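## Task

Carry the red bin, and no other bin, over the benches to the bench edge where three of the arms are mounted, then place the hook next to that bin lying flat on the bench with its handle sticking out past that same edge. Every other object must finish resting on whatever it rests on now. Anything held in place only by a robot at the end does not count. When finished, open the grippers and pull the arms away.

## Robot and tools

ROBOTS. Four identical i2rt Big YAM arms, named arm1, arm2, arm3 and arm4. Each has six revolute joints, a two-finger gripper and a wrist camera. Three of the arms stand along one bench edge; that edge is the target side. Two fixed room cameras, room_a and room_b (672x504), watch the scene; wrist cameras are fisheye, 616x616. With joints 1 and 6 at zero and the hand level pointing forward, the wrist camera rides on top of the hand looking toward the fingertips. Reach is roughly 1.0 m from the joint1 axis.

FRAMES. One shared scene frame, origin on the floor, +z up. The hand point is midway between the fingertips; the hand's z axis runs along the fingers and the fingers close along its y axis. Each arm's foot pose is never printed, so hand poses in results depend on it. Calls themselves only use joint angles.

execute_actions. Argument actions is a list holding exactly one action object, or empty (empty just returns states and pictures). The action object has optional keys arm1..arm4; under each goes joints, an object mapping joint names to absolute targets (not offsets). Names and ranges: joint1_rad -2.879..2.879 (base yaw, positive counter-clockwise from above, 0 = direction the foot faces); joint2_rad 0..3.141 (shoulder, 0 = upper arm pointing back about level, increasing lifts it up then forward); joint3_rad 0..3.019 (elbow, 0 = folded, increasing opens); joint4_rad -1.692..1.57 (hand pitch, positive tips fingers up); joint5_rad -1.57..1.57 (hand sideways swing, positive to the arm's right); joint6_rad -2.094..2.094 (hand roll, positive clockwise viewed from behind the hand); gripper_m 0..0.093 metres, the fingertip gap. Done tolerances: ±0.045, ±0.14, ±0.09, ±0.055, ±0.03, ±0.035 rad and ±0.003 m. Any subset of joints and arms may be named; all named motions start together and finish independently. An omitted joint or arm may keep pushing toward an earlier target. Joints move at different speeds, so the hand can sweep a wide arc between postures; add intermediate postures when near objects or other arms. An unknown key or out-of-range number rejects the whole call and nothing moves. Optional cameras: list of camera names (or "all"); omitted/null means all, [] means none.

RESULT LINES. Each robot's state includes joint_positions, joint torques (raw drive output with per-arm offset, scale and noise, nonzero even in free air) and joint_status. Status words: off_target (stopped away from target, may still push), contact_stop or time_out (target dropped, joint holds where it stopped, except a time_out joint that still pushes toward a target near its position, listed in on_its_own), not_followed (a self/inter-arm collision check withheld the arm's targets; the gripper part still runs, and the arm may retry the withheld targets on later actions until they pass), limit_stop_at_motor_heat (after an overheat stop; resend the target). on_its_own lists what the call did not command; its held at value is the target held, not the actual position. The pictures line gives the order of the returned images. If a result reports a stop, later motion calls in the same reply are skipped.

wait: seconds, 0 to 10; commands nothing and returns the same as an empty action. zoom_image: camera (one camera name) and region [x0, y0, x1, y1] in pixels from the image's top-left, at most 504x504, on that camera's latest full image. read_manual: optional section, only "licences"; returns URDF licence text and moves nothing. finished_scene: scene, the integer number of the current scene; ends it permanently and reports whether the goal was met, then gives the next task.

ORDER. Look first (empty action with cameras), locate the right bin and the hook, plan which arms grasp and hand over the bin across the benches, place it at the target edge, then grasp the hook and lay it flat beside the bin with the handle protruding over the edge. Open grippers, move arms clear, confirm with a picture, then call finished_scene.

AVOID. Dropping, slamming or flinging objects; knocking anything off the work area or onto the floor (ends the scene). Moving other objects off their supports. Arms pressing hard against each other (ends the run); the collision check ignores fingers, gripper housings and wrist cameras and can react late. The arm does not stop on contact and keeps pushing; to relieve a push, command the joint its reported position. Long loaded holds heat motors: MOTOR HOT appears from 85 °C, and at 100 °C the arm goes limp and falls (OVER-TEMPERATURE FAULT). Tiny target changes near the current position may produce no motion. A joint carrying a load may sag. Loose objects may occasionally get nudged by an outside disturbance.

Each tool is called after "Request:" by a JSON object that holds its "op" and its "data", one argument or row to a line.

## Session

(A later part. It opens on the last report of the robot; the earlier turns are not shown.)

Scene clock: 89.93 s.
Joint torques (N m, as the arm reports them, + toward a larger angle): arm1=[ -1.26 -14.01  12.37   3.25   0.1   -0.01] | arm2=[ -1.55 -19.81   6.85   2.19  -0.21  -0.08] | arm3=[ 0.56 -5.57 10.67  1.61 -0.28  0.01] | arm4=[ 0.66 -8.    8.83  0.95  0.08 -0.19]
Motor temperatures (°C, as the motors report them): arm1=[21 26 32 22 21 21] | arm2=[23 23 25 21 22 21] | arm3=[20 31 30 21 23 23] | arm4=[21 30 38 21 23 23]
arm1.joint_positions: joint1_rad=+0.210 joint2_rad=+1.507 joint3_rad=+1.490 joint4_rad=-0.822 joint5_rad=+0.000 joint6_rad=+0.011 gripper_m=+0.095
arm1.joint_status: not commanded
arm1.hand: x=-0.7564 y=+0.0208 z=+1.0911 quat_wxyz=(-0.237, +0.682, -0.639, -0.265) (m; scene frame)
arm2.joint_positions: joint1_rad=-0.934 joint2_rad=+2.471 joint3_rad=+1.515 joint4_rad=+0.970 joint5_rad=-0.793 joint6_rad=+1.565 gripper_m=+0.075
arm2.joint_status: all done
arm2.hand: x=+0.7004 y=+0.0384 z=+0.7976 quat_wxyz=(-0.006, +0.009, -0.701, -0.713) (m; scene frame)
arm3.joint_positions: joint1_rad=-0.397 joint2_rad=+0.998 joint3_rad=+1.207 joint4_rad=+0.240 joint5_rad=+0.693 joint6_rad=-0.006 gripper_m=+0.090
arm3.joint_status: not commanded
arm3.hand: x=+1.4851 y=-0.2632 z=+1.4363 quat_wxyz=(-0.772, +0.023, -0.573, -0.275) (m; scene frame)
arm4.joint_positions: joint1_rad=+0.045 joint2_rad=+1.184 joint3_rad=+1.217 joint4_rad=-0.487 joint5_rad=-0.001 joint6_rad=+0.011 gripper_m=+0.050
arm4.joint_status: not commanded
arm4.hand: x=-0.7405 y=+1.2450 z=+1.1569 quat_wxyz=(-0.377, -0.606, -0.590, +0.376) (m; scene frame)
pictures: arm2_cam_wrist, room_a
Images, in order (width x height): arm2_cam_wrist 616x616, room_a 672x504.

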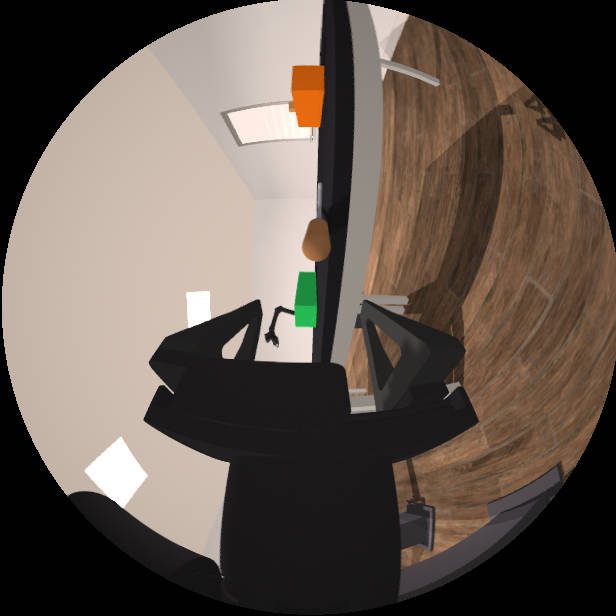

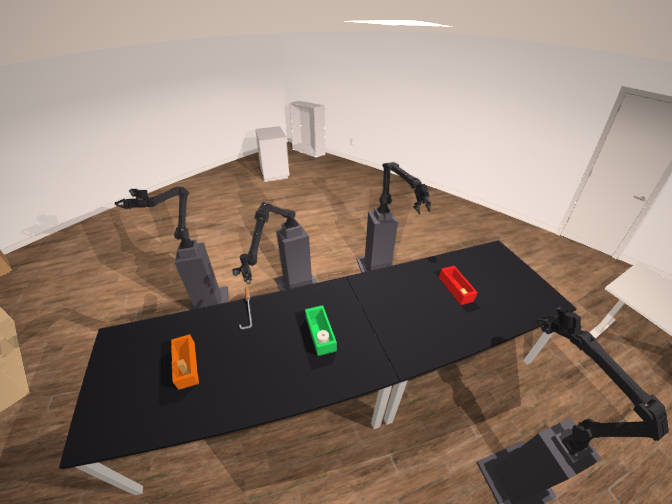

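Request:
{"op": "execute_actions", "data": {
  "actions": [
    {"arm2":{"joints":{"joint1_rad":-0.826,"joint2_rad":2.675,"joint3_rad":2.0,"joint4_rad":0.685,"joint5_rad":-0.68}}}
  ],
  "cameras": ["arm2_cam_wrist","room_a"]
}}

Request:
{"op": "zoom_image", "data": {
  "camera": "room_a",
  "region": [200,250,300,340]
}}

Scene clock: 97.30 s.
Joint torques (N m, as the arm reports them, + toward a larger angle): arm1=[ -1.31 -13.98  12.37   3.24   0.09  -0.01] | arm2=[ -1.27 -21.92  10.84   1.82  -0.11  -0.08] | arm3=[ 0.45 -5.84 10.55  1.59 -0.33  0.  ] | arm4=[ 0.65 -8.03  8.83  0.94  0.08 -0.19]
Motor temperatures (°C, as the motors report them): arm1=[21 26 33 22 21 21] | arm2=[23 25 25 21 22 21] | arm3=[20 29 29 21 24 23] | arm4=[21 28 36 21 23 23]
arm1.joint_positions: joint1_rad=+0.210 joint2_rad=+1.507 joint3_rad=+1.490 joint4_rad=-0.822 joint5_rad=+0.000 joint6_rad=+0.011 gripper_m=+0.095
arm1.joint_status: not commanded
arm1.hand: x=-0.7564 y=+0.0208 z=+1.0911 quat_wxyz=(-0.237, +0.682, -0.639, -0.265) (m; scene frame)
arm2.joint_positions: joint1_rad=-0.815 joint2_rad=+2.659 joint3_rad=+1.965 joint4_rad=+0.690 joint5_rad=-0.682 joint6_rad=+1.565 gripper_m=+0.075
arm2.joint_status: all done
arm2.hand: x=+0.7038 y=+0.1697 z=+0.7964 quat_wxyz=(+0.001, +0.007, -0.705, -0.709) (m; scene frame)
arm3.joint_positions: joint1_rad=-0.397 joint2_rad=+0.998 joint3_rad=+1.207 joint4_rad=+0.240 joint5_rad=+0.693 joint6_rad=-0.006 gripper_m=+0.090
arm3.joint_status: not commanded
arm3.hand: x=+1.4851 y=-0.2632 z=+1.4363 quat_wxyz=(-0.772, +0.023, -0.573, -0.275) (m; scene frame)
arm4.joint_positions: joint1_rad=+0.045 joint2_rad=+1.184 joint3_rad=+1.217 joint4_rad=-0.487 joint5_rad=-0.001 joint6_rad=+0.011 gripper_m=+0.050
arm4.joint_status: not commanded
arm4.hand: x=-0.7405 y=+1.2450 z=+1.1569 quat_wxyz=(-0.377, -0.606, -0.590, +0.376) (m; scene frame)
pictures: arm2_cam_wrist, room_a
Images, in order (width x height): arm2_cam_wrist 616x616, room_a 672x504.

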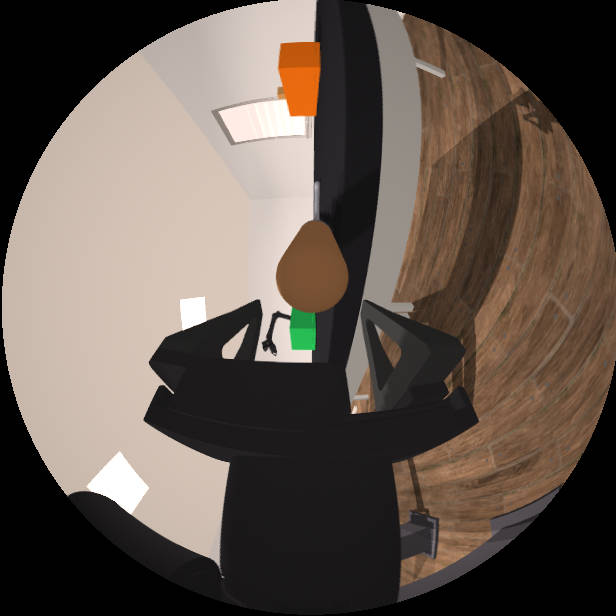

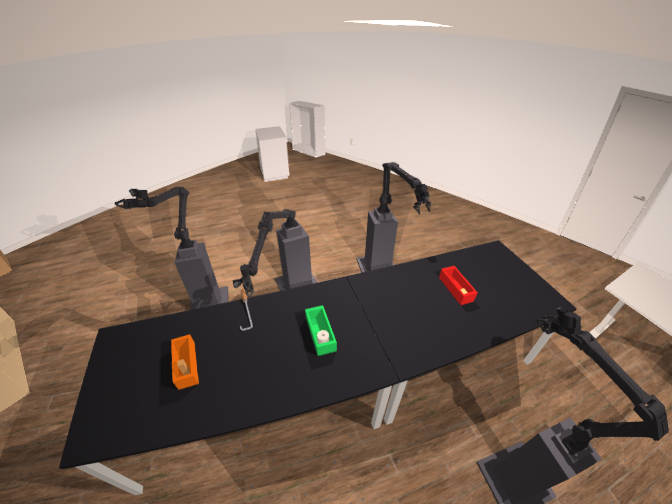

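Region (200, 250, 300, 340) of room_a's 672x504 image, scaled by 5.040, with more detail than that image has; it fills the top 454 rows of this view, and the rest is white.

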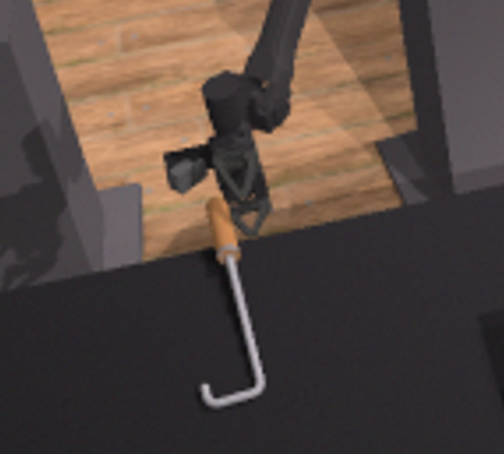

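Request:
{"op": "execute_actions", "data": {
  "actions": [
    {"arm2":{"joints":{"joint1_rad":-0.845,"joint2_rad":2.778,"joint3_rad":2.225,"joint4_rad":0.565,"joint5_rad":-0.7}}}
  ],
  "cameras": ["arm2_cam_wrist","room_a"]
}}

Request:
{"op": "zoom_image", "data": {
  "camera": "room_a",
  "region": [200,250,300,340]
}}

Scene clock: 104.27 s.
Joint torques (N m, as the arm reports them, + toward a larger angle): arm1=[ -1.3  -14.    12.37   3.24   0.09  -0.01] | arm2=[ -1.5  -22.8   12.14   1.94  -0.2   -0.09] | arm3=[ 0.53 -5.67 10.57  1.57 -0.32  0.01] | arm4=[ 0.66 -8.    8.83  0.95  0.08 -0.19]
Motor temperatures (°C, as the motors report them): arm1=[21 26 33 22 21 21] | arm2=[23 27 27 21 22 21] | arm3=[20 28 29 21 24 23] | arm4=[21 27 35 21 23 23]
arm1.joint_positions: joint1_rad=+0.210 joint2_rad=+1.507 joint3_rad=+1.490 joint4_rad=-0.822 joint5_rad=+0.000 joint6_rad=+0.011 gripper_m=+0.095
arm1.joint_status: not commanded
arm1.hand: x=-0.7564 y=+0.0208 z=+1.0911 quat_wxyz=(-0.237, +0.682, -0.639, -0.265) (m; scene frame)
arm2.joint_positions: joint1_rad=-0.837 joint2_rad=+2.760 joint3_rad=+2.181 joint4_rad=+0.574 joint5_rad=-0.699 joint6_rad=+1.565 gripper_m=+0.075
arm2.joint_status: all done
arm2.hand: x=+0.7406 y=+0.1868 z=+0.7938 quat_wxyz=(+0.000, +0.005, -0.706, -0.708) (m; scene frame)
arm3.joint_positions: joint1_rad=-0.397 joint2_rad=+0.998 joint3_rad=+1.207 joint4_rad=+0.240 joint5_rad=+0.693 joint6_rad=-0.006 gripper_m=+0.090
arm3.joint_status: not commanded
arm3.hand: x=+1.4851 y=-0.2632 z=+1.4363 quat_wxyz=(-0.772, +0.023, -0.573, -0.275) (m; scene frame)
arm4.joint_positions: joint1_rad=+0.045 joint2_rad=+1.184 joint3_rad=+1.217 joint4_rad=-0.487 joint5_rad=-0.001 joint6_rad=+0.011 gripper_m=+0.050
arm4.joint_status: not commanded
arm4.hand: x=-0.7405 y=+1.2450 z=+1.1569 quat_wxyz=(-0.377, -0.606, -0.590, +0.376) (m; scene frame)
pictures: arm2_cam_wrist, room_a
Images, in order (width x height): arm2_cam_wrist 616x616, room_a 672x504.

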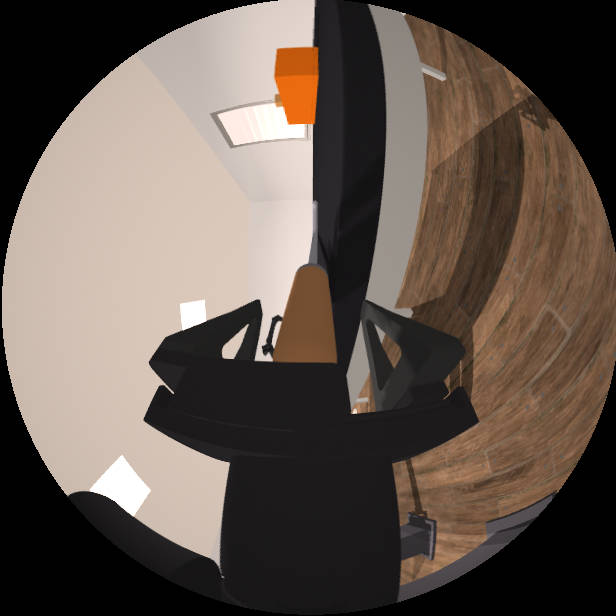

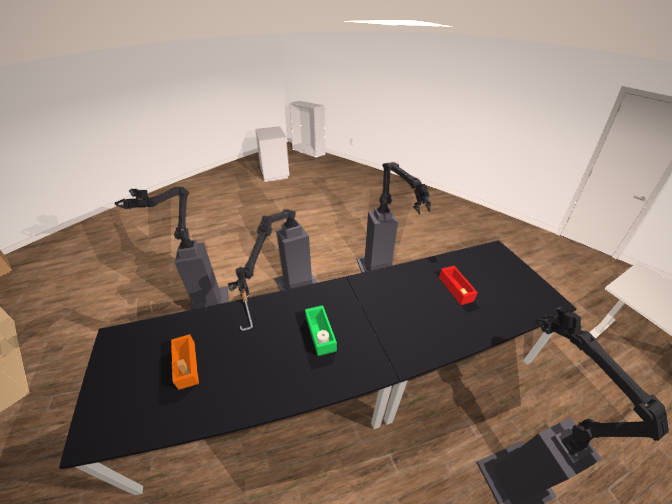

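Region (200, 250, 300, 340) of room_a's 672x504 image, scaled by 5.040, with more detail than that image has; it fills the top 454 rows of this view, and the rest is white.

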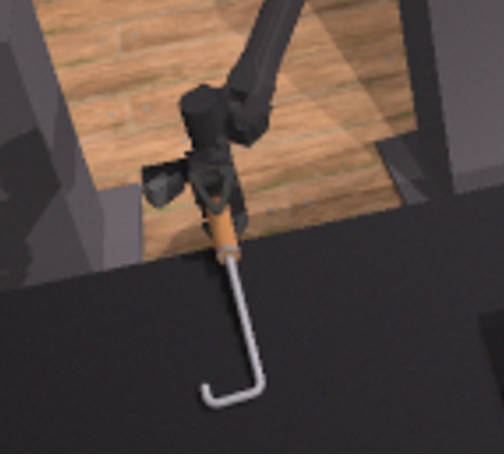

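Request:
{"op": "execute_actions", "data": {
  "actions": [
    {"arm2":{"joints":{"gripper_m":0}},"arm1":{"joints":{"joint1_rad":0.5,"joint4_rad":0.95,"joint5_rad":-0.78,"joint6_rad":-1.57,"gripper_m":0.075}}}
  ],
  "cameras": []
}}

Request:
{"op": "execute_actions", "data": {
  "actions": [
    {"arm2":{"joints":{"joint2_rad":2.4,"joint4_rad":0.25}}}
  ],
  "cameras": ["arm2_cam_wrist"]
}}

Scene clock: 111.83 s.
Joint torques (N m, as the arm reports them, + toward a larger angle): arm1=[ -0.9  -13.19  11.58   2.3    0.45   0.06] | arm2=[ -1.01 -22.75  11.85   1.98  -0.17  -0.06] | arm3=[ 0.37 -5.33 10.57  1.52 -0.31  0.03] | arm4=[ 0.66 -8.    8.83  0.95  0.08 -0.19]
Motor temperatures (°C, as the motors report them): arm1=[21 26 33 22 21 21] | arm2=[23 28 29 21 22 21] | arm3=[20 27 29 21 24 23] | arm4=[21 26 34 21 23 23]
arm1.joint_positions: joint1_rad=+0.504 joint2_rad=+1.507 joint3_rad=+1.490 joint4_rad=+0.931 joint5_rad=-0.777 joint6_rad=-1.558 gripper_m=+0.075
arm1.joint_status: all done
arm1.hand: x=-1.0251 y=-0.1026 z=+1.4322 quat_wxyz=(-0.837, +0.231, +0.403, -0.291) (m; scene frame)
arm2.joint_positions: joint1_rad=-0.838 joint2_rad=+2.760 joint3_rad=+2.185 joint4_rad=+0.571 joint5_rad=-0.699 joint6_rad=+1.565 gripper_m=+0.031
arm2.joint_status: gripper_m off_target (ended at +0.031, target +0.000)
arm2.hand: x=+0.7414 y=+0.1873 z=+0.7956 quat_wxyz=(-0.001, +0.005, -0.706, -0.709) (m; scene frame)
arm3.joint_positions: joint1_rad=-0.397 joint2_rad=+0.998 joint3_rad=+1.207 joint4_rad=+0.240 joint5_rad=+0.693 joint6_rad=-0.006 gripper_m=+0.090
arm3.joint_status: not commanded
arm3.hand: x=+1.4851 y=-0.2632 z=+1.4363 quat_wxyz=(-0.772, +0.023, -0.573, -0.275) (m; scene frame)
arm4.joint_positions: joint1_rad=+0.045 joint2_rad=+1.184 joint3_rad=+1.217 joint4_rad=-0.487 joint5_rad=-0.001 joint6_rad=+0.011 gripper_m=+0.050
arm4.joint_status: not commanded
arm4.hand: x=-0.7405 y=+1.2450 z=+1.1569 quat_wxyz=(-0.377, -0.606, -0.590, +0.376) (m; scene frame)
pictures: none
No camera images: the call's "cameras" was empty. Leave "cameras" out to get every camera's image.

Scene clock: 113.67 s.
Joint torques (N m, as the arm reports them, + toward a larger angle): arm1=[ -0.88 -13.18  11.59   2.3    0.45   0.06] | arm2=[ -1.17 -25.85  12.78   3.05  -0.16  -0.06] | arm3=[ 0.78 -5.62 10.6   1.55 -0.3  -0.02] | arm4=[ 0.64 -8.02  8.83  0.93  0.08 -0.19]
Motor temperatures (°C, as the motors report them): arm1=[21 26 33 22 21 21] | arm2=[23 29 29 21 22 21] | arm3=[20 27 29 21 24 23] | arm4=[21 26 34 21 23 23]
arm1.joint_positions: joint1_rad=+0.504 joint2_rad=+1.507 joint3_rad=+1.490 joint4_rad=+0.931 joint5_rad=-0.777 joint6_rad=-1.558 gripper_m=+0.075
arm1.joint_status: not commanded
arm1.hand: x=-1.0251 y=-0.1026 z=+1.4322 quat_wxyz=(-0.837, +0.231, +0.403, -0.290) (m; scene frame)
arm2.joint_positions: joint1_rad=-0.838 joint2_rad=+2.436 joint3_rad=+2.185 joint4_rad=+0.228 joint5_rad=-0.700 joint6_rad=+1.564 gripper_m=+0.031
arm2.joint_status: all done
arm2.hand: x=+0.7432 y=+0.1894 z=+1.0202 quat_wxyz=(+0.004, +0.002, -0.711, -0.703) (m; scene frame)
arm3.joint_positions: joint1_rad=-0.397 joint2_rad=+0.998 joint3_rad=+1.207 joint4_rad=+0.240 joint5_rad=+0.693 joint6_rad=-0.006 gripper_m=+0.090
arm3.joint_status: not commanded
arm3.hand: x=+1.4851 y=-0.2632 z=+1.4363 quat_wxyz=(-0.772, +0.023, -0.573, -0.275) (m; scene frame)
arm4.joint_positions: joint1_rad=+0.045 joint2_rad=+1.184 joint3_rad=+1.217 joint4_rad=-0.487 joint5_rad=-0.001 joint6_rad=+0.011 gripper_m=+0.050
arm4.joint_status: not commanded
arm4.hand: x=-0.7405 y=+1.2450 z=+1.1569 quat_wxyz=(-0.377, -0.606, -0.590, +0.376) (m; scene frame)
pictures: arm2_cam_wrist
Images, in order (width x height): arm2_cam_wrist 616x616.

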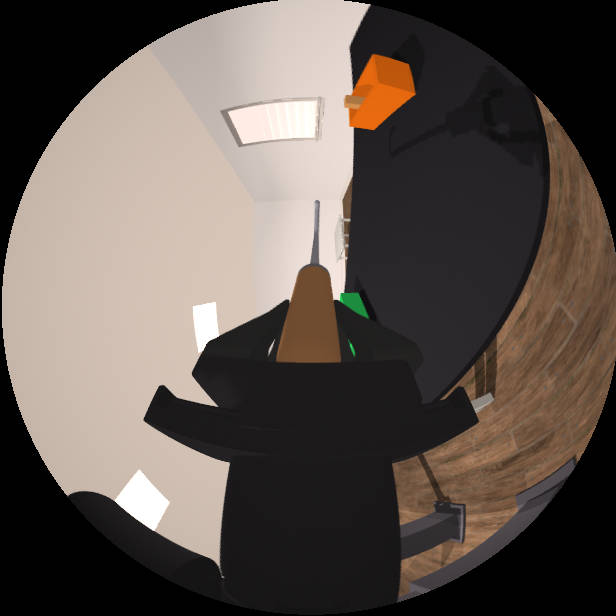

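Request:
{"op": "execute_actions", "data": {
  "actions": [
    {"arm2":{"joints":{"joint1_rad":0.48,"joint5_rad":0.68}}}
  ],
  "cameras": []
}}

Request:
{"op": "execute_actions", "data": {
  "actions": [
    {"arm2":{"joints":{"joint2_rad":2.7,"joint4_rad":0.53}}}
  ],
  "cameras": ["arm2_cam_wrist","room_a"]
}}

Request:
{"op": "zoom_image", "data": {
  "camera": "room_a",
  "region": [330,230,450,320]
}}

Scene clock: 122.30 s.
Joint torques (N m, as the arm reports them, + toward a larger angle): arm1=[ -0.89 -13.24  11.59   2.31   0.45   0.06] | arm2=[ -1.42 -25.41  12.93   3.    -0.07  -0.09] | arm3=[ 0.68 -5.86 10.59  1.59 -0.31  0.01] | arm4=[ 0.64 -8.    8.83  0.95  0.08 -0.19]
Motor temperatures (°C, as the motors report them): arm1=[21 26 33 22 21 21] | arm2=[23 31 31 21 22 21] | arm3=[20 26 30 21 24 23] | arm4=[21 26 34 21 23 23]
arm1.joint_positions: joint1_rad=+0.504 joint2_rad=+1.507 joint3_rad=+1.490 joint4_rad=+0.931 joint5_rad=-0.777 joint6_rad=-1.558 gripper_m=+0.075
arm1.joint_status: not commanded
arm1.hand: x=-1.0251 y=-0.1026 z=+1.4322 quat_wxyz=(-0.837, +0.231, +0.403, -0.290) (m; scene frame)
arm2.joint_positions: joint1_rad=+0.487 joint2_rad=+2.436 joint3_rad=+2.185 joint4_rad=+0.227 joint5_rad=+0.679 joint6_rad=+1.564 gripper_m=+0.031
arm2.joint_status: all done
arm2.hand: x=-0.2285 y=+0.2191 z=+1.0153 quat_wxyz=(-0.026, -0.007, -0.711, -0.703) (m; scene frame)
arm3.joint_positions: joint1_rad=-0.397 joint2_rad=+0.998 joint3_rad=+1.207 joint4_rad=+0.240 joint5_rad=+0.693 joint6_rad=-0.006 gripper_m=+0.090
arm3.joint_status: not commanded
arm3.hand: x=+1.4851 y=-0.2632 z=+1.4363 quat_wxyz=(-0.772, +0.023, -0.573, -0.275) (m; scene frame)
arm4.joint_positions: joint1_rad=+0.045 joint2_rad=+1.184 joint3_rad=+1.217 joint4_rad=-0.487 joint5_rad=-0.001 joint6_rad=+0.011 gripper_m=+0.050
arm4.joint_status: not commanded
arm4.hand: x=-0.7405 y=+1.2450 z=+1.1569 quat_wxyz=(-0.377, -0.606, -0.590, +0.376) (m; scene frame)
pictures: none
No camera images: the call's "cameras" was empty. Leave "cameras" out to get every camera's image.

Scene clock: 123.43 s.
Joint torques (N m, as the arm reports them, + toward a larger angle): arm1=[ -0.87 -13.18  11.58   2.3    0.45   0.05] | arm2=[ -1.3  -26.6   11.73   2.49  -0.11  -0.24] | arm3=[ 0.68 -5.73 10.66  1.55 -0.33  0.  ] | arm4=[ 0.65 -7.99  8.83  0.94  0.08 -0.19]
Motor temperatures (°C, as the motors report them): arm1=[21 26 33 22 21 21] | arm2=[23 31 31 21 22 21] | arm3=[20 26 30 21 24 23] | arm4=[21 26 34 21 23 23]
arm1.joint_positions: joint1_rad=+0.504 joint2_rad=+1.507 joint3_rad=+1.490 joint4_rad=+0.931 joint5_rad=-0.777 joint6_rad=-1.558 gripper_m=+0.075
arm1.joint_status: not commanded
arm1.hand: x=-1.0251 y=-0.1026 z=+1.4322 quat_wxyz=(-0.837, +0.231, +0.403, -0.290) (m; scene frame)
arm2.joint_positions: joint1_rad=+0.488 joint2_rad=+2.736 joint3_rad=+2.187 joint4_rad=+0.521 joint5_rad=+0.680 joint6_rad=+1.578 gripper_m=+0.031
arm2.joint_status: all done
arm2.hand: x=-0.2275 y=+0.2186 z=+0.8038 quat_wxyz=(-0.022, -0.011, -0.712, -0.702) (m; scene frame)
arm3.joint_positions: joint1_rad=-0.397 joint2_rad=+0.998 joint3_rad=+1.207 joint4_rad=+0.240 joint5_rad=+0.693 joint6_rad=-0.006 gripper_m=+0.090
arm3.joint_status: not commanded
arm3.hand: x=+1.4851 y=-0.2632 z=+1.4363 quat_wxyz=(-0.772, +0.023, -0.573, -0.275) (m; scene frame)
arm4.joint_positions: joint1_rad=+0.045 joint2_rad=+1.184 joint3_rad=+1.217 joint4_rad=-0.487 joint5_rad=-0.001 joint6_rad=+0.011 gripper_m=+0.050
arm4.joint_status: not commanded
arm4.hand: x=-0.7405 y=+1.2450 z=+1.1569 quat_wxyz=(-0.377, -0.606, -0.590, +0.376) (m; scene frame)
pictures: arm2_cam_wrist, room_a
Images, in order (width x height): arm2_cam_wrist 616x616, room_a 672x504.

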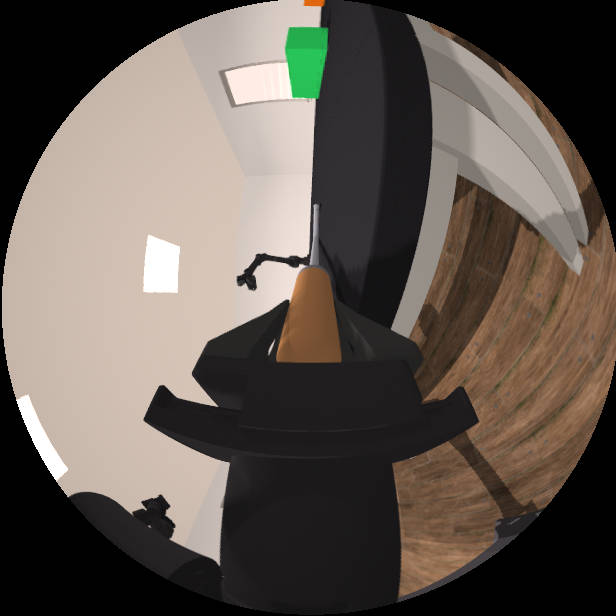

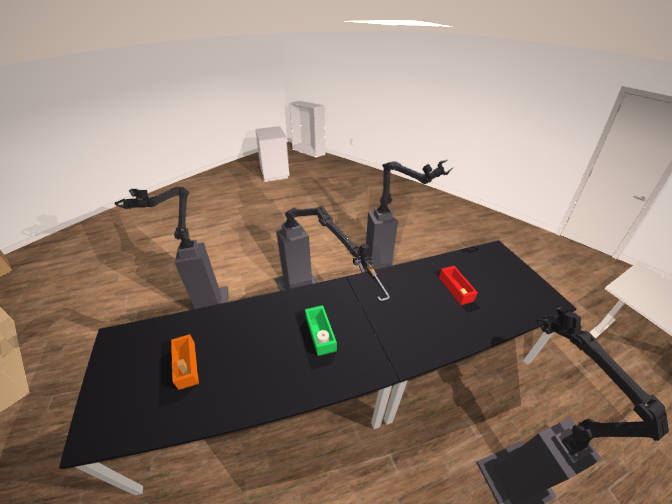

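Region (330, 230, 450, 320) of room_a's 672x504 image, scaled by 4.200, with more detail than that image has; it fills the top 378 rows of this view, and the rest is white.

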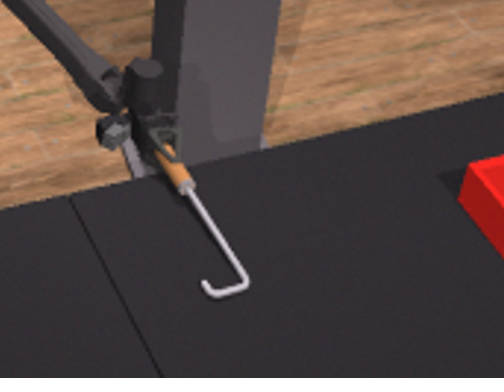

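Too far forward; back off.

Request:
{"op": "execute_actions", "data": {
  "actions": [
    {"arm2":{"joints":{"joint1_rad":0.55,"joint5_rad":0.71}}}
  ],
  "cameras": []
}}

Request:
{"op": "execute_actions", "data": {
  "actions": [
    {"arm2":{"joints":{"joint2_rad":2.735,"joint4_rad":0.575}}}
  ],
  "cameras": ["arm2_cam_wrist","room_a"]
}}

Request:
{"op": "zoom_image", "data": {
  "camera": "room_a",
  "region": [330,230,450,320]
}}

Scene clock: 129.40 s.
Joint torques (N m, as the arm reports them, + toward a larger angle): arm1=[ -0.9  -13.18  11.58   2.3    0.46   0.05] | arm2=[ -1.18 -25.92  11.74   2.39  -0.04  -0.22] | arm3=[ 0.5  -5.71 10.65  1.6  -0.33  0.  ] | arm4=[ 0.64 -8.03  8.82  0.95  0.08 -0.19]
Motor temperatures (°C, as the motors report them): arm1=[21 26 33 22 21 21] | arm2=[23 32 31 21 22 21] | arm3=[20 26 30 21 24 23] | arm4=[21 25 34 21 23 23]
arm1.joint_positions: joint1_rad=+0.504 joint2_rad=+1.507 joint3_rad=+1.490 joint4_rad=+0.931 joint5_rad=-0.777 joint6_rad=-1.558 gripper_m=+0.075
arm1.joint_status: not commanded
arm1.hand: x=-1.0251 y=-0.1026 z=+1.4322 quat_wxyz=(-0.837, +0.231, +0.403, -0.290) (m; scene frame)
arm2.joint_positions: joint1_rad=+0.555 joint2_rad=+2.736 joint3_rad=+2.187 joint4_rad=+0.520 joint5_rad=+0.708 joint6_rad=+1.577 gripper_m=+0.031
arm2.joint_status: all done
arm2.hand: x=-0.2756 y=+0.1861 z=+0.8032 quat_wxyz=(-0.009, +0.003, -0.712, -0.702) (m; scene frame)
arm3.joint_positions: joint1_rad=-0.397 joint2_rad=+0.998 joint3_rad=+1.207 joint4_rad=+0.240 joint5_rad=+0.693 joint6_rad=-0.006 gripper_m=+0.090
arm3.joint_status: not commanded
arm3.hand: x=+1.4851 y=-0.2632 z=+1.4363 quat_wxyz=(-0.772, +0.023, -0.573, -0.275) (m; scene frame)
arm4.joint_positions: joint1_rad=+0.045 joint2_rad=+1.184 joint3_rad=+1.217 joint4_rad=-0.487 joint5_rad=-0.001 joint6_rad=+0.011 gripper_m=+0.050
arm4.joint_status: not commanded
arm4.hand: x=-0.7405 y=+1.2450 z=+1.1569 quat_wxyz=(-0.377, -0.606, -0.590, +0.376) (m; scene frame)
pictures: none
No camera images: the call's "cameras" was empty. Leave "cameras" out to get every camera's image.

Scene clock: 130.07 s.
Joint torques (N m, as the arm reports them, + toward a larger angle): arm1=[ -0.88 -13.18  11.59   2.3    0.46   0.06] | arm2=[ -1.31 -24.69  11.6    3.93  -0.07  -0.22] | arm3=[ 0.85 -5.75 10.59  1.53 -0.32  0.  ] | arm4=[ 0.65 -8.    8.83  0.95  0.08 -0.19]
Motor temperatures (°C, as the motors report them): arm1=[21 26 33 22 21 21] | arm2=[23 32 31 21 22 21] | arm3=[20 26 30 21 24 23] | arm4=[21 25 34 21 23 23]
arm1.joint_positions: joint1_rad=+0.504 joint2_rad=+1.507 joint3_rad=+1.490 joint4_rad=+0.931 joint5_rad=-0.777 joint6_rad=-1.558 gripper_m=+0.075
arm1.joint_status: not commanded
arm1.hand: x=-1.0251 y=-0.1026 z=+1.4322 quat_wxyz=(-0.837, +0.231, +0.403, -0.290) (m; scene frame)
arm2.joint_positions: joint1_rad=+0.555 joint2_rad=+2.740 joint3_rad=+2.187 joint4_rad=+0.532 joint5_rad=+0.708 joint6_rad=+1.577 gripper_m=+0.031
arm2.joint_status: all done
arm2.hand: x=-0.2753 y=+0.1858 z=+0.8019 quat_wxyz=(-0.007, +0.001, -0.710, -0.704) (m; scene frame)
arm3.joint_positions: joint1_rad=-0.397 joint2_rad=+0.998 joint3_rad=+1.207 joint4_rad=+0.240 joint5_rad=+0.693 joint6_rad=-0.006 gripper_m=+0.090
arm3.joint_status: not commanded
arm3.hand: x=+1.4851 y=-0.2632 z=+1.4363 quat_wxyz=(-0.772, +0.023, -0.573, -0.275) (m; scene frame)
arm4.joint_positions: joint1_rad=+0.045 joint2_rad=+1.184 joint3_rad=+1.217 joint4_rad=-0.487 joint5_rad=-0.001 joint6_rad=+0.011 gripper_m=+0.050
arm4.joint_status: not commanded
arm4.hand: x=-0.7405 y=+1.2450 z=+1.1569 quat_wxyz=(-0.377, -0.606, -0.590, +0.376) (m; scene frame)
pictures: arm2_cam_wrist, room_a
Images, in order (width x height): arm2_cam_wrist 616x616, room_a 672x504.

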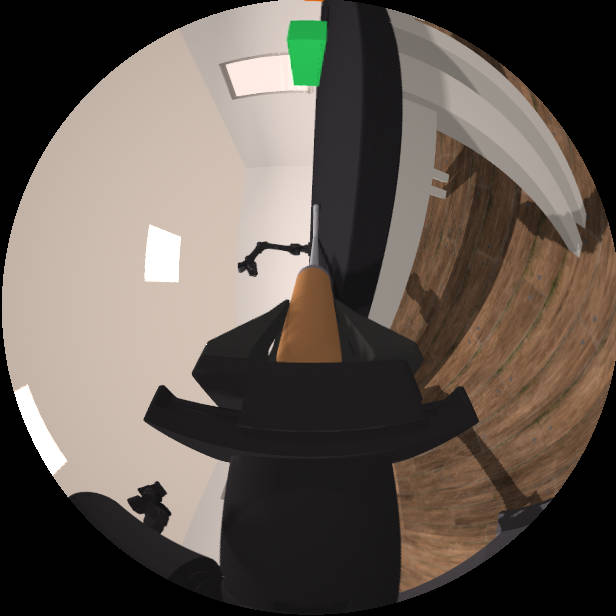

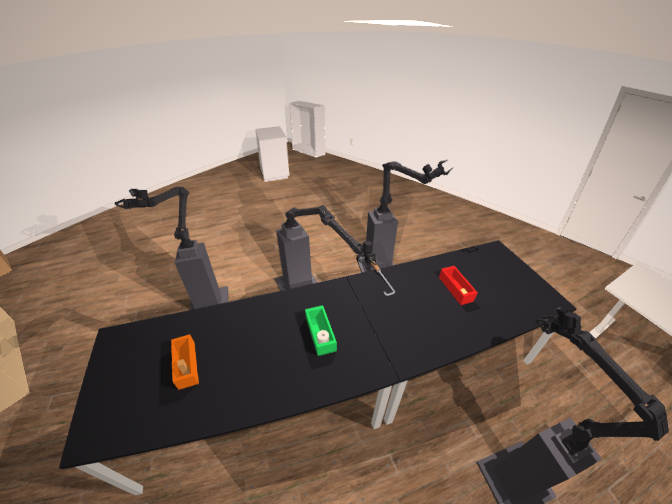

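Region (330, 230, 450, 320) of room_a's 672x504 image, scaled by 4.200, with more detail than that image has; it fills the top 378 rows of this view, and the rest is white.

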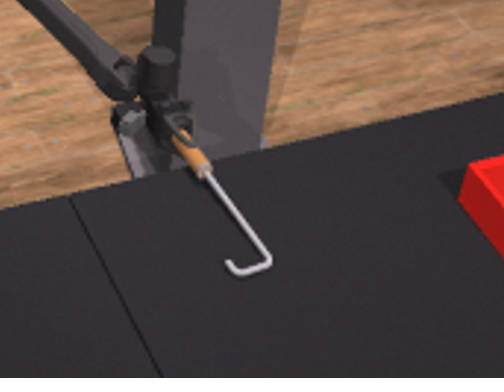

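Request:
{"op": "execute_actions", "data": {
  "actions": [
    {"arm2":{"joints":{"joint2_rad":2.765,"gripper_m":0.09}}}
  ],
  "cameras": []
}}

Request:
{"op": "execute_actions", "data": {
  "actions": [
    {"arm2":{"joints":{"joint2_rad":2.6,"joint3_rad":1.8,"joint4_rad":0.8}}}
  ],
  "cameras": ["arm2_cam_wrist"]
}}

Request:
{"op": "execute_actions", "data": {
  "actions": [
    {"arm2":{"joints":{"joint2_rad":1.0,"joint3_rad":1.2}}}
  ],
  "cameras": []
}}

Request:
{"op": "execute_actions", "data": {
  "actions": [
    {"arm2":{"joints":{"joint1_rad":-0.5}},"arm1":{"joints":{"joint1_rad":-0.6,"joint3_rad":1.378,"joint4_rad":1.0,"joint5_rad":-0.73}}}
  ],
  "cameras": []
}}

Request:
{"op": "execute_actions", "data": {
  "actions": [
    {"arm1":{"joints":{"joint2_rad":2.367}}}
  ],
  "cameras": ["arm1_cam_wrist","room_a"]
}}

Scene clock: 138.77 s.
Joint torques (N m, as the arm reports them, + toward a larger angle): arm1=[ -0.87 -13.21  11.59   2.3    0.45   0.06] | arm2=[ -1.28 -22.69  11.63   2.74  -0.09  -0.19] | arm3=[ 0.4  -5.24 10.58  1.61 -0.29  0.01] | arm4=[ 0.64 -8.04  8.83  0.95  0.08 -0.19]
Motor temperatures (°C, as the motors report them): arm1=[21 27 33 22 21 21] | arm2=[23 33 31 22 22 21] | arm3=[20 26 30 21 24 23] | arm4=[21 25 34 21 23 23]
arm1.joint_positions: joint1_rad=+0.504 joint2_rad=+1.507 joint3_rad=+1.490 joint4_rad=+0.931 joint5_rad=-0.777 joint6_rad=-1.558 gripper_m=+0.075
arm1.joint_status: not commanded
arm1.hand: x=-1.0251 y=-0.1026 z=+1.4322 quat_wxyz=(-0.837, +0.231, +0.403, -0.290) (m; scene frame)
arm2.joint_positions: joint1_rad=+0.555 joint2_rad=+2.747 joint3_rad=+2.187 joint4_rad=+0.560 joint5_rad=+0.709 joint6_rad=+1.576 gripper_m=+0.090
arm2.joint_status: all done
arm2.hand: x=-0.2747 y=+0.1851 z=+0.8006 quat_wxyz=(-0.003, -0.003, -0.705, -0.710) (m; scene frame)
arm3.joint_positions: joint1_rad=-0.397 joint2_rad=+0.998 joint3_rad=+1.207 joint4_rad=+0.240 joint5_rad=+0.693 joint6_rad=-0.006 gripper_m=+0.090
arm3.joint_status: not commanded
arm3.hand: x=+1.4851 y=-0.2632 z=+1.4363 quat_wxyz=(-0.772, +0.023, -0.573, -0.275) (m; scene frame)
arm4.joint_positions: joint1_rad=+0.045 joint2_rad=+1.184 joint3_rad=+1.217 joint4_rad=-0.487 joint5_rad=-0.001 joint6_rad=+0.011 gripper_m=+0.050
arm4.joint_status: not commanded
arm4.hand: x=-0.7405 y=+1.2450 z=+1.1569 quat_wxyz=(-0.377, -0.606, -0.590, +0.376) (m; scene frame)
pictures: none
No camera images: the call's "cameras" was empty. Leave "cameras" out to get every camera's image.

Scene clock: 140.03 s.
Joint torques (N m, as the arm reports them, + toward a larger angle): arm1=[ -0.9  -13.17  11.58   2.31   0.45   0.05] | arm2=[ -0.82 -21.22   7.24   2.7   -0.11  -0.18] | arm3=[ 0.32 -5.63 10.56  1.55 -0.31 -0.01] | arm4=[ 0.68 -7.98  8.83  0.94  0.08 -0.19]
Motor temperatures (°C, as the motors report them): arm1=[21 27 33 22 21 21] | arm2=[23 33 31 22 22 21] | arm3=[20 26 30 21 24 23] | arm4=[21 25 34 21 23 23]
arm1.joint_positions: joint1_rad=+0.504 joint2_rad=+1.507 joint3_rad=+1.490 joint4_rad=+0.931 joint5_rad=-0.777 joint6_rad=-1.558 gripper_m=+0.075
arm1.joint_status: not commanded
arm1.hand: x=-1.0251 y=-0.1026 z=+1.4322 quat_wxyz=(-0.837, +0.231, +0.403, -0.290) (m; scene frame)
arm2.joint_positions: joint1_rad=+0.555 joint2_rad=+2.590 joint3_rad=+1.801 joint4_rad=+0.785 joint5_rad=+0.710 joint6_rad=+1.575 gripper_m=+0.090
arm2.joint_status: all done
arm2.hand: x=-0.2281 y=+0.1302 z=+0.7900 quat_wxyz=(-0.005, -0.002, -0.705, -0.709) (m; scene frame)
arm3.joint_positions: joint1_rad=-0.397 joint2_rad=+0.998 joint3_rad=+1.207 joint4_rad=+0.240 joint5_rad=+0.693 joint6_rad=-0.006 gripper_m=+0.090
arm3.joint_status: not commanded
arm3.hand: x=+1.4851 y=-0.2632 z=+1.4363 quat_wxyz=(-0.772, +0.023, -0.573, -0.275) (m; scene frame)
arm4.joint_positions: joint1_rad=+0.045 joint2_rad=+1.184 joint3_rad=+1.217 joint4_rad=-0.487 joint5_rad=-0.001 joint6_rad=+0.011 gripper_m=+0.050
arm4.joint_status: not commanded
arm4.hand: x=-0.7405 y=+1.2450 z=+1.1569 quat_wxyz=(-0.377, -0.606, -0.590, +0.376) (m; scene frame)
pictures: arm2_cam_wrist
Images, in order (width x height): arm2_cam_wrist 616x616.

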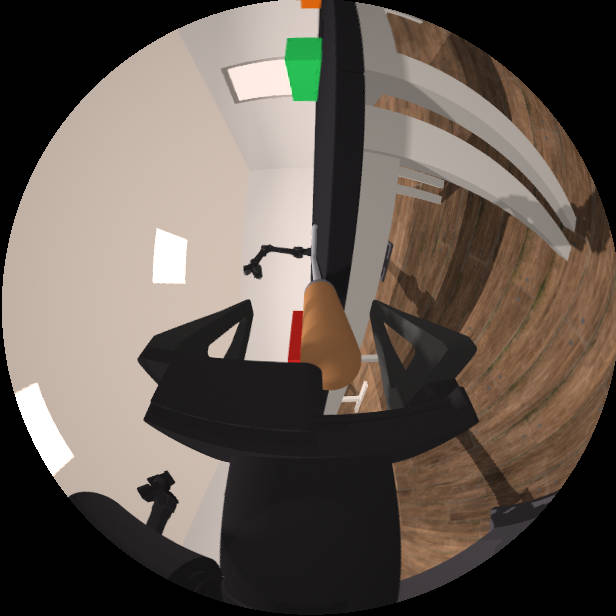

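Scene clock: 142.10 s.
Joint torques (N m, as the arm reports them, + toward a larger angle): arm1=[ -0.88 -13.17  11.59   2.3    0.45   0.05] | arm2=[-1.03 -3.73  8.26  1.07 -0.55 -0.15] | arm3=[ 0.56 -5.79 10.57  1.64 -0.3   0.  ] | arm4=[ 0.64 -8.06  8.83  0.95  0.08 -0.19]
Motor temperatures (°C, as the motors report them): arm1=[21 27 33 22 21 21] | arm2=[23 32 30 22 22 21] | arm3=[20 26 30 21 24 23] | arm4=[21 25 34 21 23 23]
arm1.joint_positions: joint1_rad=+0.504 joint2_rad=+1.507 joint3_rad=+1.490 joint4_rad=+0.931 joint5_rad=-0.777 joint6_rad=-1.558 gripper_m=+0.075
arm1.joint_status: not commanded
arm1.hand: x=-1.0251 y=-0.1026 z=+1.4322 quat_wxyz=(-0.837, +0.231, +0.403, -0.290) (m; scene frame)
arm2.joint_positions: joint1_rad=+0.555 joint2_rad=+0.994 joint3_rad=+1.208 joint4_rad=+0.801 joint5_rad=+0.709 joint6_rad=+1.575 gripper_m=+0.090
arm2.joint_status: all done
arm2.hand: x=+0.0904 y=-0.2578 z=+1.5293 quat_wxyz=(+0.222, -0.223, -0.353, -0.881) (m; scene frame)
arm3.joint_positions: joint1_rad=-0.397 joint2_rad=+0.998 joint3_rad=+1.207 joint4_rad=+0.240 joint5_rad=+0.693 joint6_rad=-0.006 gripper_m=+0.090
arm3.joint_status: not commanded
arm3.hand: x=+1.4851 y=-0.2632 z=+1.4363 quat_wxyz=(-0.772, +0.023, -0.573, -0.275) (m; scene frame)
arm4.joint_positions: joint1_rad=+0.045 joint2_rad=+1.184 joint3_rad=+1.217 joint4_rad=-0.487 joint5_rad=-0.001 joint6_rad=+0.011 gripper_m=+0.050
arm4.joint_status: not commanded
arm4.hand: x=-0.7405 y=+1.2450 z=+1.1569 quat_wxyz=(-0.377, -0.606, -0.590, +0.376) (m; scene frame)
pictures: none
No camera images: the call's "cameras" was empty. Leave "cameras" out to get every camera's image.

Scene clock: 143.63 s.
Joint torques (N m, as the arm reports them, + toward a larger angle): arm1=[ -0.51 -12.88  10.43   2.37   0.49   0.07] | arm2=[-1.31 -3.72  8.19  0.96 -0.51 -0.12] | arm3=[ 0.44 -5.6  10.54  1.55 -0.31  0.03] | arm4=[ 0.62 -8.01  8.83  0.95  0.08 -0.19]
Motor temperatures (°C, as the motors report them): arm1=[21 27 33 22 21 21] | arm2=[23 32 30 21 22 21] | arm3=[20 26 30 21 24 23] | arm4=[21 25 34 21 23 23]
arm1.joint_positions: joint1_rad=-0.603 joint2_rad=+1.500 joint3_rad=+1.380 joint4_rad=+0.982 joint5_rad=-0.729 joint6_rad=-1.559 gripper_m=+0.075
arm1.joint_status: all done
arm1.hand: x=-0.4068 y=-0.0845 z=+1.3871 quat_wxyz=(-0.863, +0.427, +0.191, +0.192) (m; scene frame)
arm2.joint_positions: joint1_rad=-0.492 joint2_rad=+0.997 joint3_rad=+1.208 joint4_rad=+0.801 joint5_rad=+0.709 joint6_rad=+1.575 gripper_m=+0.090
arm2.joint_status: all done
arm2.hand: x=+0.4588 y=-0.3043 z=+1.5295 quat_wxyz=(-0.247, -0.373, -0.192, -0.874) (m; scene frame)
arm3.joint_positions: joint1_rad=-0.397 joint2_rad=+0.998 joint3_rad=+1.207 joint4_rad=+0.240 joint5_rad=+0.693 joint6_rad=-0.006 gripper_m=+0.090
arm3.joint_status: not commanded
arm3.hand: x=+1.4851 y=-0.2632 z=+1.4363 quat_wxyz=(-0.772, +0.023, -0.573, -0.275) (m; scene frame)
arm4.joint_positions: joint1_rad=+0.045 joint2_rad=+1.184 joint3_rad=+1.217 joint4_rad=-0.487 joint5_rad=-0.001 joint6_rad=+0.011 gripper_m=+0.050
arm4.joint_status: not commanded
arm4.hand: x=-0.7405 y=+1.2450 z=+1.1569 quat_wxyz=(-0.377, -0.606, -0.590, +0.376) (m; scene frame)
pictures: none
No camera images: the call's "cameras" was empty. Leave "cameras" out to get every camera's image.

Scene clock: 145.13 s.
Joint torques (N m, as the arm reports them, + toward a larger angle): arm1=[ -0.37 -20.32   7.82   2.76   0.04   0.11] | arm2=[-0.92 -4.01  8.25  0.98 -0.52 -0.14] | arm3=[ 0.42 -5.46 10.51  1.61 -0.29 -0.02] | arm4=[ 0.66 -8.01  8.83  0.94  0.07 -0.19]
Motor temperatures (°C, as the motors report them): arm1=[21 27 33 22 21 21] | arm2=[23 31 30 21 22 21] | arm3=[20 26 30 21 24 23] | arm4=[21 25 34 21 23 23]
arm1.joint_positions: joint1_rad=-0.603 joint2_rad=+2.378 joint3_rad=+1.366 joint4_rad=+0.994 joint5_rad=-0.729 joint6_rad=-1.560 gripper_m=+0.075
arm1.joint_status: all done
arm1.hand: x=-0.2947 y=+0.0408 z=+0.7806 quat_wxyz=(-0.700, +0.714, -0.012, -0.009) (m; scene frame)
arm2.joint_positions: joint1_rad=-0.492 joint2_rad=+0.997 joint3_rad=+1.208 joint4_rad=+0.801 joint5_rad=+0.709 joint6_rad=+1.575 gripper_m=+0.090
arm2.joint_status: not commanded
arm2.hand: x=+0.4588 y=-0.3043 z=+1.5295 quat_wxyz=(-0.247, -0.373, -0.192, -0.874) (m; scene frame)
arm3.joint_positions: joint1_rad=-0.397 joint2_rad=+0.998 joint3_rad=+1.207 joint4_rad=+0.240 joint5_rad=+0.693 joint6_rad=-0.006 gripper_m=+0.090
arm3.joint_status: not commanded
arm3.hand: x=+1.4851 y=-0.2632 z=+1.4363 quat_wxyz=(-0.772, +0.023, -0.573, -0.275) (m; scene frame)
arm4.joint_positions: joint1_rad=+0.045 joint2_rad=+1.184 joint3_rad=+1.217 joint4_rad=-0.487 joint5_rad=-0.001 joint6_rad=+0.011 gripper_m=+0.050
arm4.joint_status: not commanded
arm4.hand: x=-0.7405 y=+1.2450 z=+1.1569 quat_wxyz=(-0.377, -0.606, -0.590, +0.376) (m; scene frame)
pictures: arm1_cam_wrist, room_a
Images, in order (width x height): arm1_cam_wrist 616x616, room_a 672x504.

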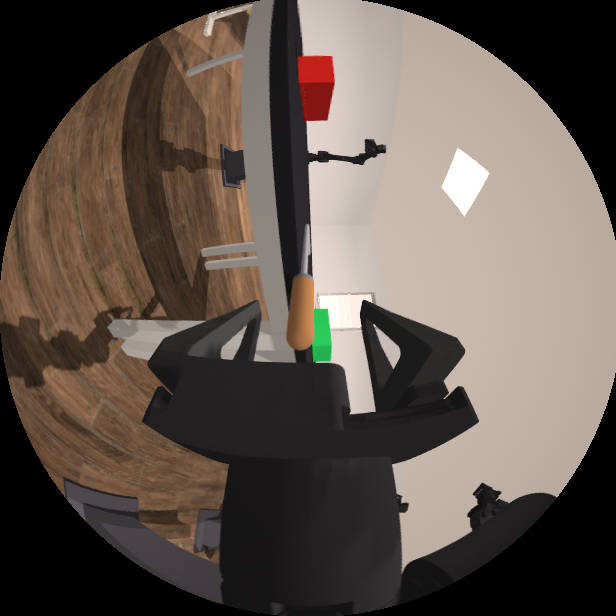

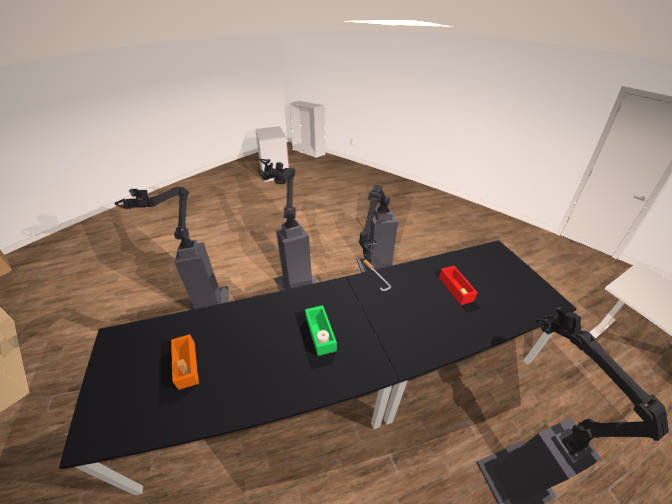

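Request:
{"op": "execute_actions", "data": {
  "actions": [
    {"arm1":{"joints":{"joint2_rad":2.66,"joint3_rad":2.0,"joint4_rad":0.69,"joint5_rad":-0.96}}}
  ],
  "cameras": ["arm1_cam_wrist","room_a"]
}}

Request:
{"op": "zoom_image", "data": {
  "camera": "room_a",
  "region": [330,230,430,310]
}}

Scene clock: 154.80 s.
Joint torques (N m, as the arm reports them, + toward a larger angle): arm1=[ -0.53 -23.94  12.41   1.84   0.01   0.11] | arm2=[-1.39 -3.76  8.23  0.96 -0.52 -0.12] | arm3=[ 0.15 -5.26 10.58  1.7  -0.3  -0.01] | arm4=[ 0.67 -7.98  8.83  0.94  0.08 -0.19]
Motor temperatures (°C, as the motors report them): arm1=[21 28 32 22 21 21] | arm2=[23 29 29 21 22 21] | arm3=[20 26 30 21 24 23] | arm4=[21 25 34 21 23 23]
arm1.joint_positions: joint1_rad=-0.603 joint2_rad=+2.660 joint3_rad=+1.965 joint4_rad=+0.699 joint5_rad=-0.958 joint6_rad=-1.560 gripper_m=+0.075
arm1.joint_status: all done
arm1.hand: x=-0.2421 y=+0.1383 z=+0.7648 quat_wxyz=(-0.701, +0.704, +0.074, -0.085) (m; scene frame)
arm2.joint_positions: joint1_rad=-0.492 joint2_rad=+0.997 joint3_rad=+1.208 joint4_rad=+0.801 joint5_rad=+0.709 joint6_rad=+1.575 gripper_m=+0.090
arm2.joint_status: not commanded
arm2.hand: x=+0.4588 y=-0.3043 z=+1.5295 quat_wxyz=(-0.247, -0.373, -0.192, -0.874) (m; scene frame)
arm3.joint_positions: joint1_rad=-0.397 joint2_rad=+0.998 joint3_rad=+1.207 joint4_rad=+0.240 joint5_rad=+0.693 joint6_rad=-0.006 gripper_m=+0.090
arm3.joint_status: not commanded
arm3.hand: x=+1.4851 y=-0.2632 z=+1.4363 quat_wxyz=(-0.772, +0.023, -0.573, -0.275) (m; scene frame)
arm4.joint_positions: joint1_rad=+0.045 joint2_rad=+1.184 joint3_rad=+1.217 joint4_rad=-0.487 joint5_rad=-0.001 joint6_rad=+0.011 gripper_m=+0.050
arm4.joint_status: not commanded
arm4.hand: x=-0.7405 y=+1.2450 z=+1.1569 quat_wxyz=(-0.377, -0.606, -0.590, +0.376) (m; scene frame)
pictures: arm1_cam_wrist, room_a
Images, in order (width x height): arm1_cam_wrist 616x616, room_a 672x504.

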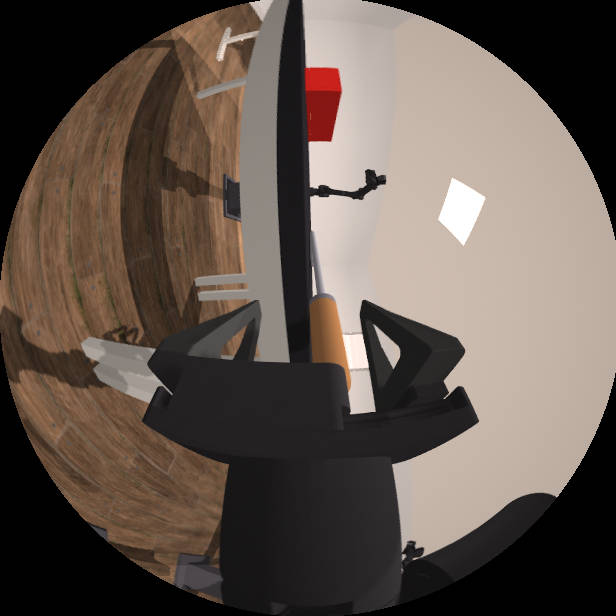

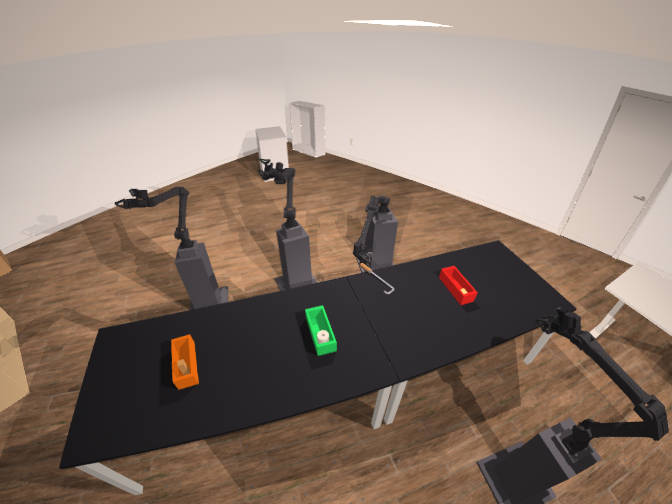

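Region (330, 230, 430, 310) of room_a's 672x504 image, scaled by 5.040, with more detail than that image has; it fills the top 403 rows of this view, and the rest is white.

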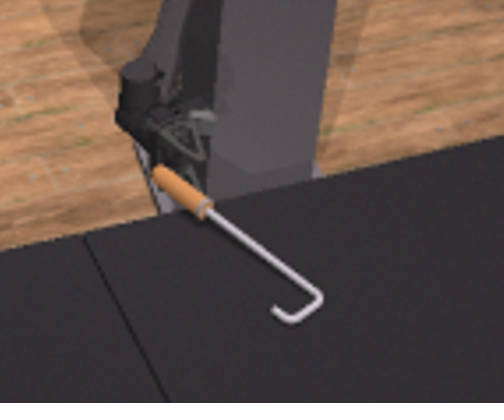

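Request:
{"op": "execute_actions", "data": {
  "actions": [
    {"arm1":{"joints":{"joint1_rad":-0.615,"joint2_rad":2.835,"joint3_rad":2.435,"joint4_rad":0.435,"joint5_rad":-1.07,"gripper_m":0.09}}}
  ],
  "cameras": ["arm1_cam_wrist","room_a"]
}}

Request:
{"op": "zoom_image", "data": {
  "camera": "room_a",
  "region": [330,230,430,310]
}}

Scene clock: 163.27 s.
Joint torques (N m, as the arm reports them, + toward a larger angle): arm1=[ -1.56 -25.07  13.97   1.74   0.06   0.13] | arm2=[-1.34 -3.18  8.28  0.88 -0.51 -0.15] | arm3=[ 0.2  -6.04 10.61  1.66 -0.32  0.  ] | arm4=[ 0.66 -8.02  8.83  0.95  0.08 -0.19]
Motor temperatures (°C, as the motors report them): arm1=[21 30 34 22 21 21] | arm2=[23 28 28 21 22 21] | arm3=[20 26 30 21 24 23] | arm4=[21 25 34 21 23 23]
arm1.joint_positions: joint1_rad=-0.605 joint2_rad=+2.826 joint3_rad=+2.396 joint4_rad=+0.449 joint5_rad=-1.069 joint6_rad=-1.561 gripper_m=+0.090
arm1.joint_status: all done
arm1.hand: x=-0.2134 y=+0.1827 z=+0.7902 quat_wxyz=(-0.699, +0.695, +0.117, -0.118) (m; scene frame)
arm2.joint_positions: joint1_rad=-0.492 joint2_rad=+0.997 joint3_rad=+1.208 joint4_rad=+0.801 joint5_rad=+0.709 joint6_rad=+1.575 gripper_m=+0.090
arm2.joint_status: not commanded
arm2.hand: x=+0.4588 y=-0.3043 z=+1.5295 quat_wxyz=(-0.247, -0.373, -0.192, -0.874) (m; scene frame)
arm3.joint_positions: joint1_rad=-0.397 joint2_rad=+0.998 joint3_rad=+1.207 joint4_rad=+0.240 joint5_rad=+0.693 joint6_rad=-0.006 gripper_m=+0.090
arm3.joint_status: not commanded
arm3.hand: x=+1.4851 y=-0.2632 z=+1.4363 quat_wxyz=(-0.772, +0.023, -0.573, -0.275) (m; scene frame)
arm4.joint_positions: joint1_rad=+0.045 joint2_rad=+1.184 joint3_rad=+1.217 joint4_rad=-0.487 joint5_rad=-0.001 joint6_rad=+0.011 gripper_m=+0.050
arm4.joint_status: not commanded
arm4.hand: x=-0.7405 y=+1.2450 z=+1.1569 quat_wxyz=(-0.377, -0.606, -0.590, +0.376) (m; scene frame)
pictures: arm1_cam_wrist, room_a
Images, in order (width x height): arm1_cam_wrist 616x616, room_a 672x504.

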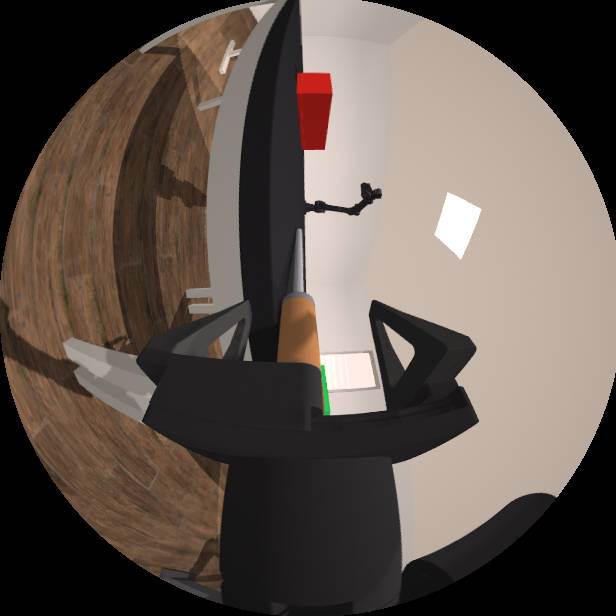

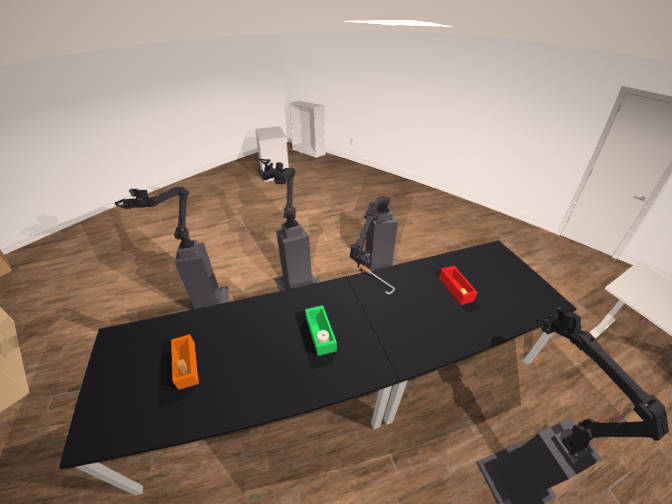

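Region (330, 230, 430, 310) of room_a's 672x504 image, scaled by 5.040, with more detail than that image has; it fills the top 403 rows of this view, and the rest is white.

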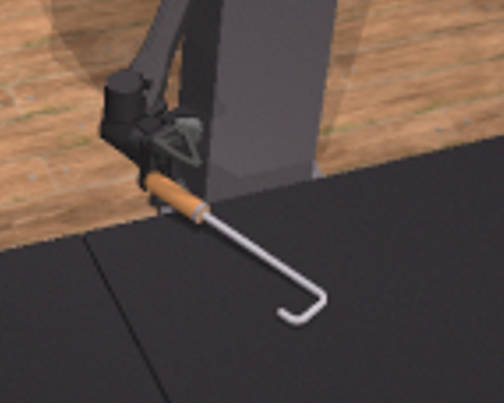

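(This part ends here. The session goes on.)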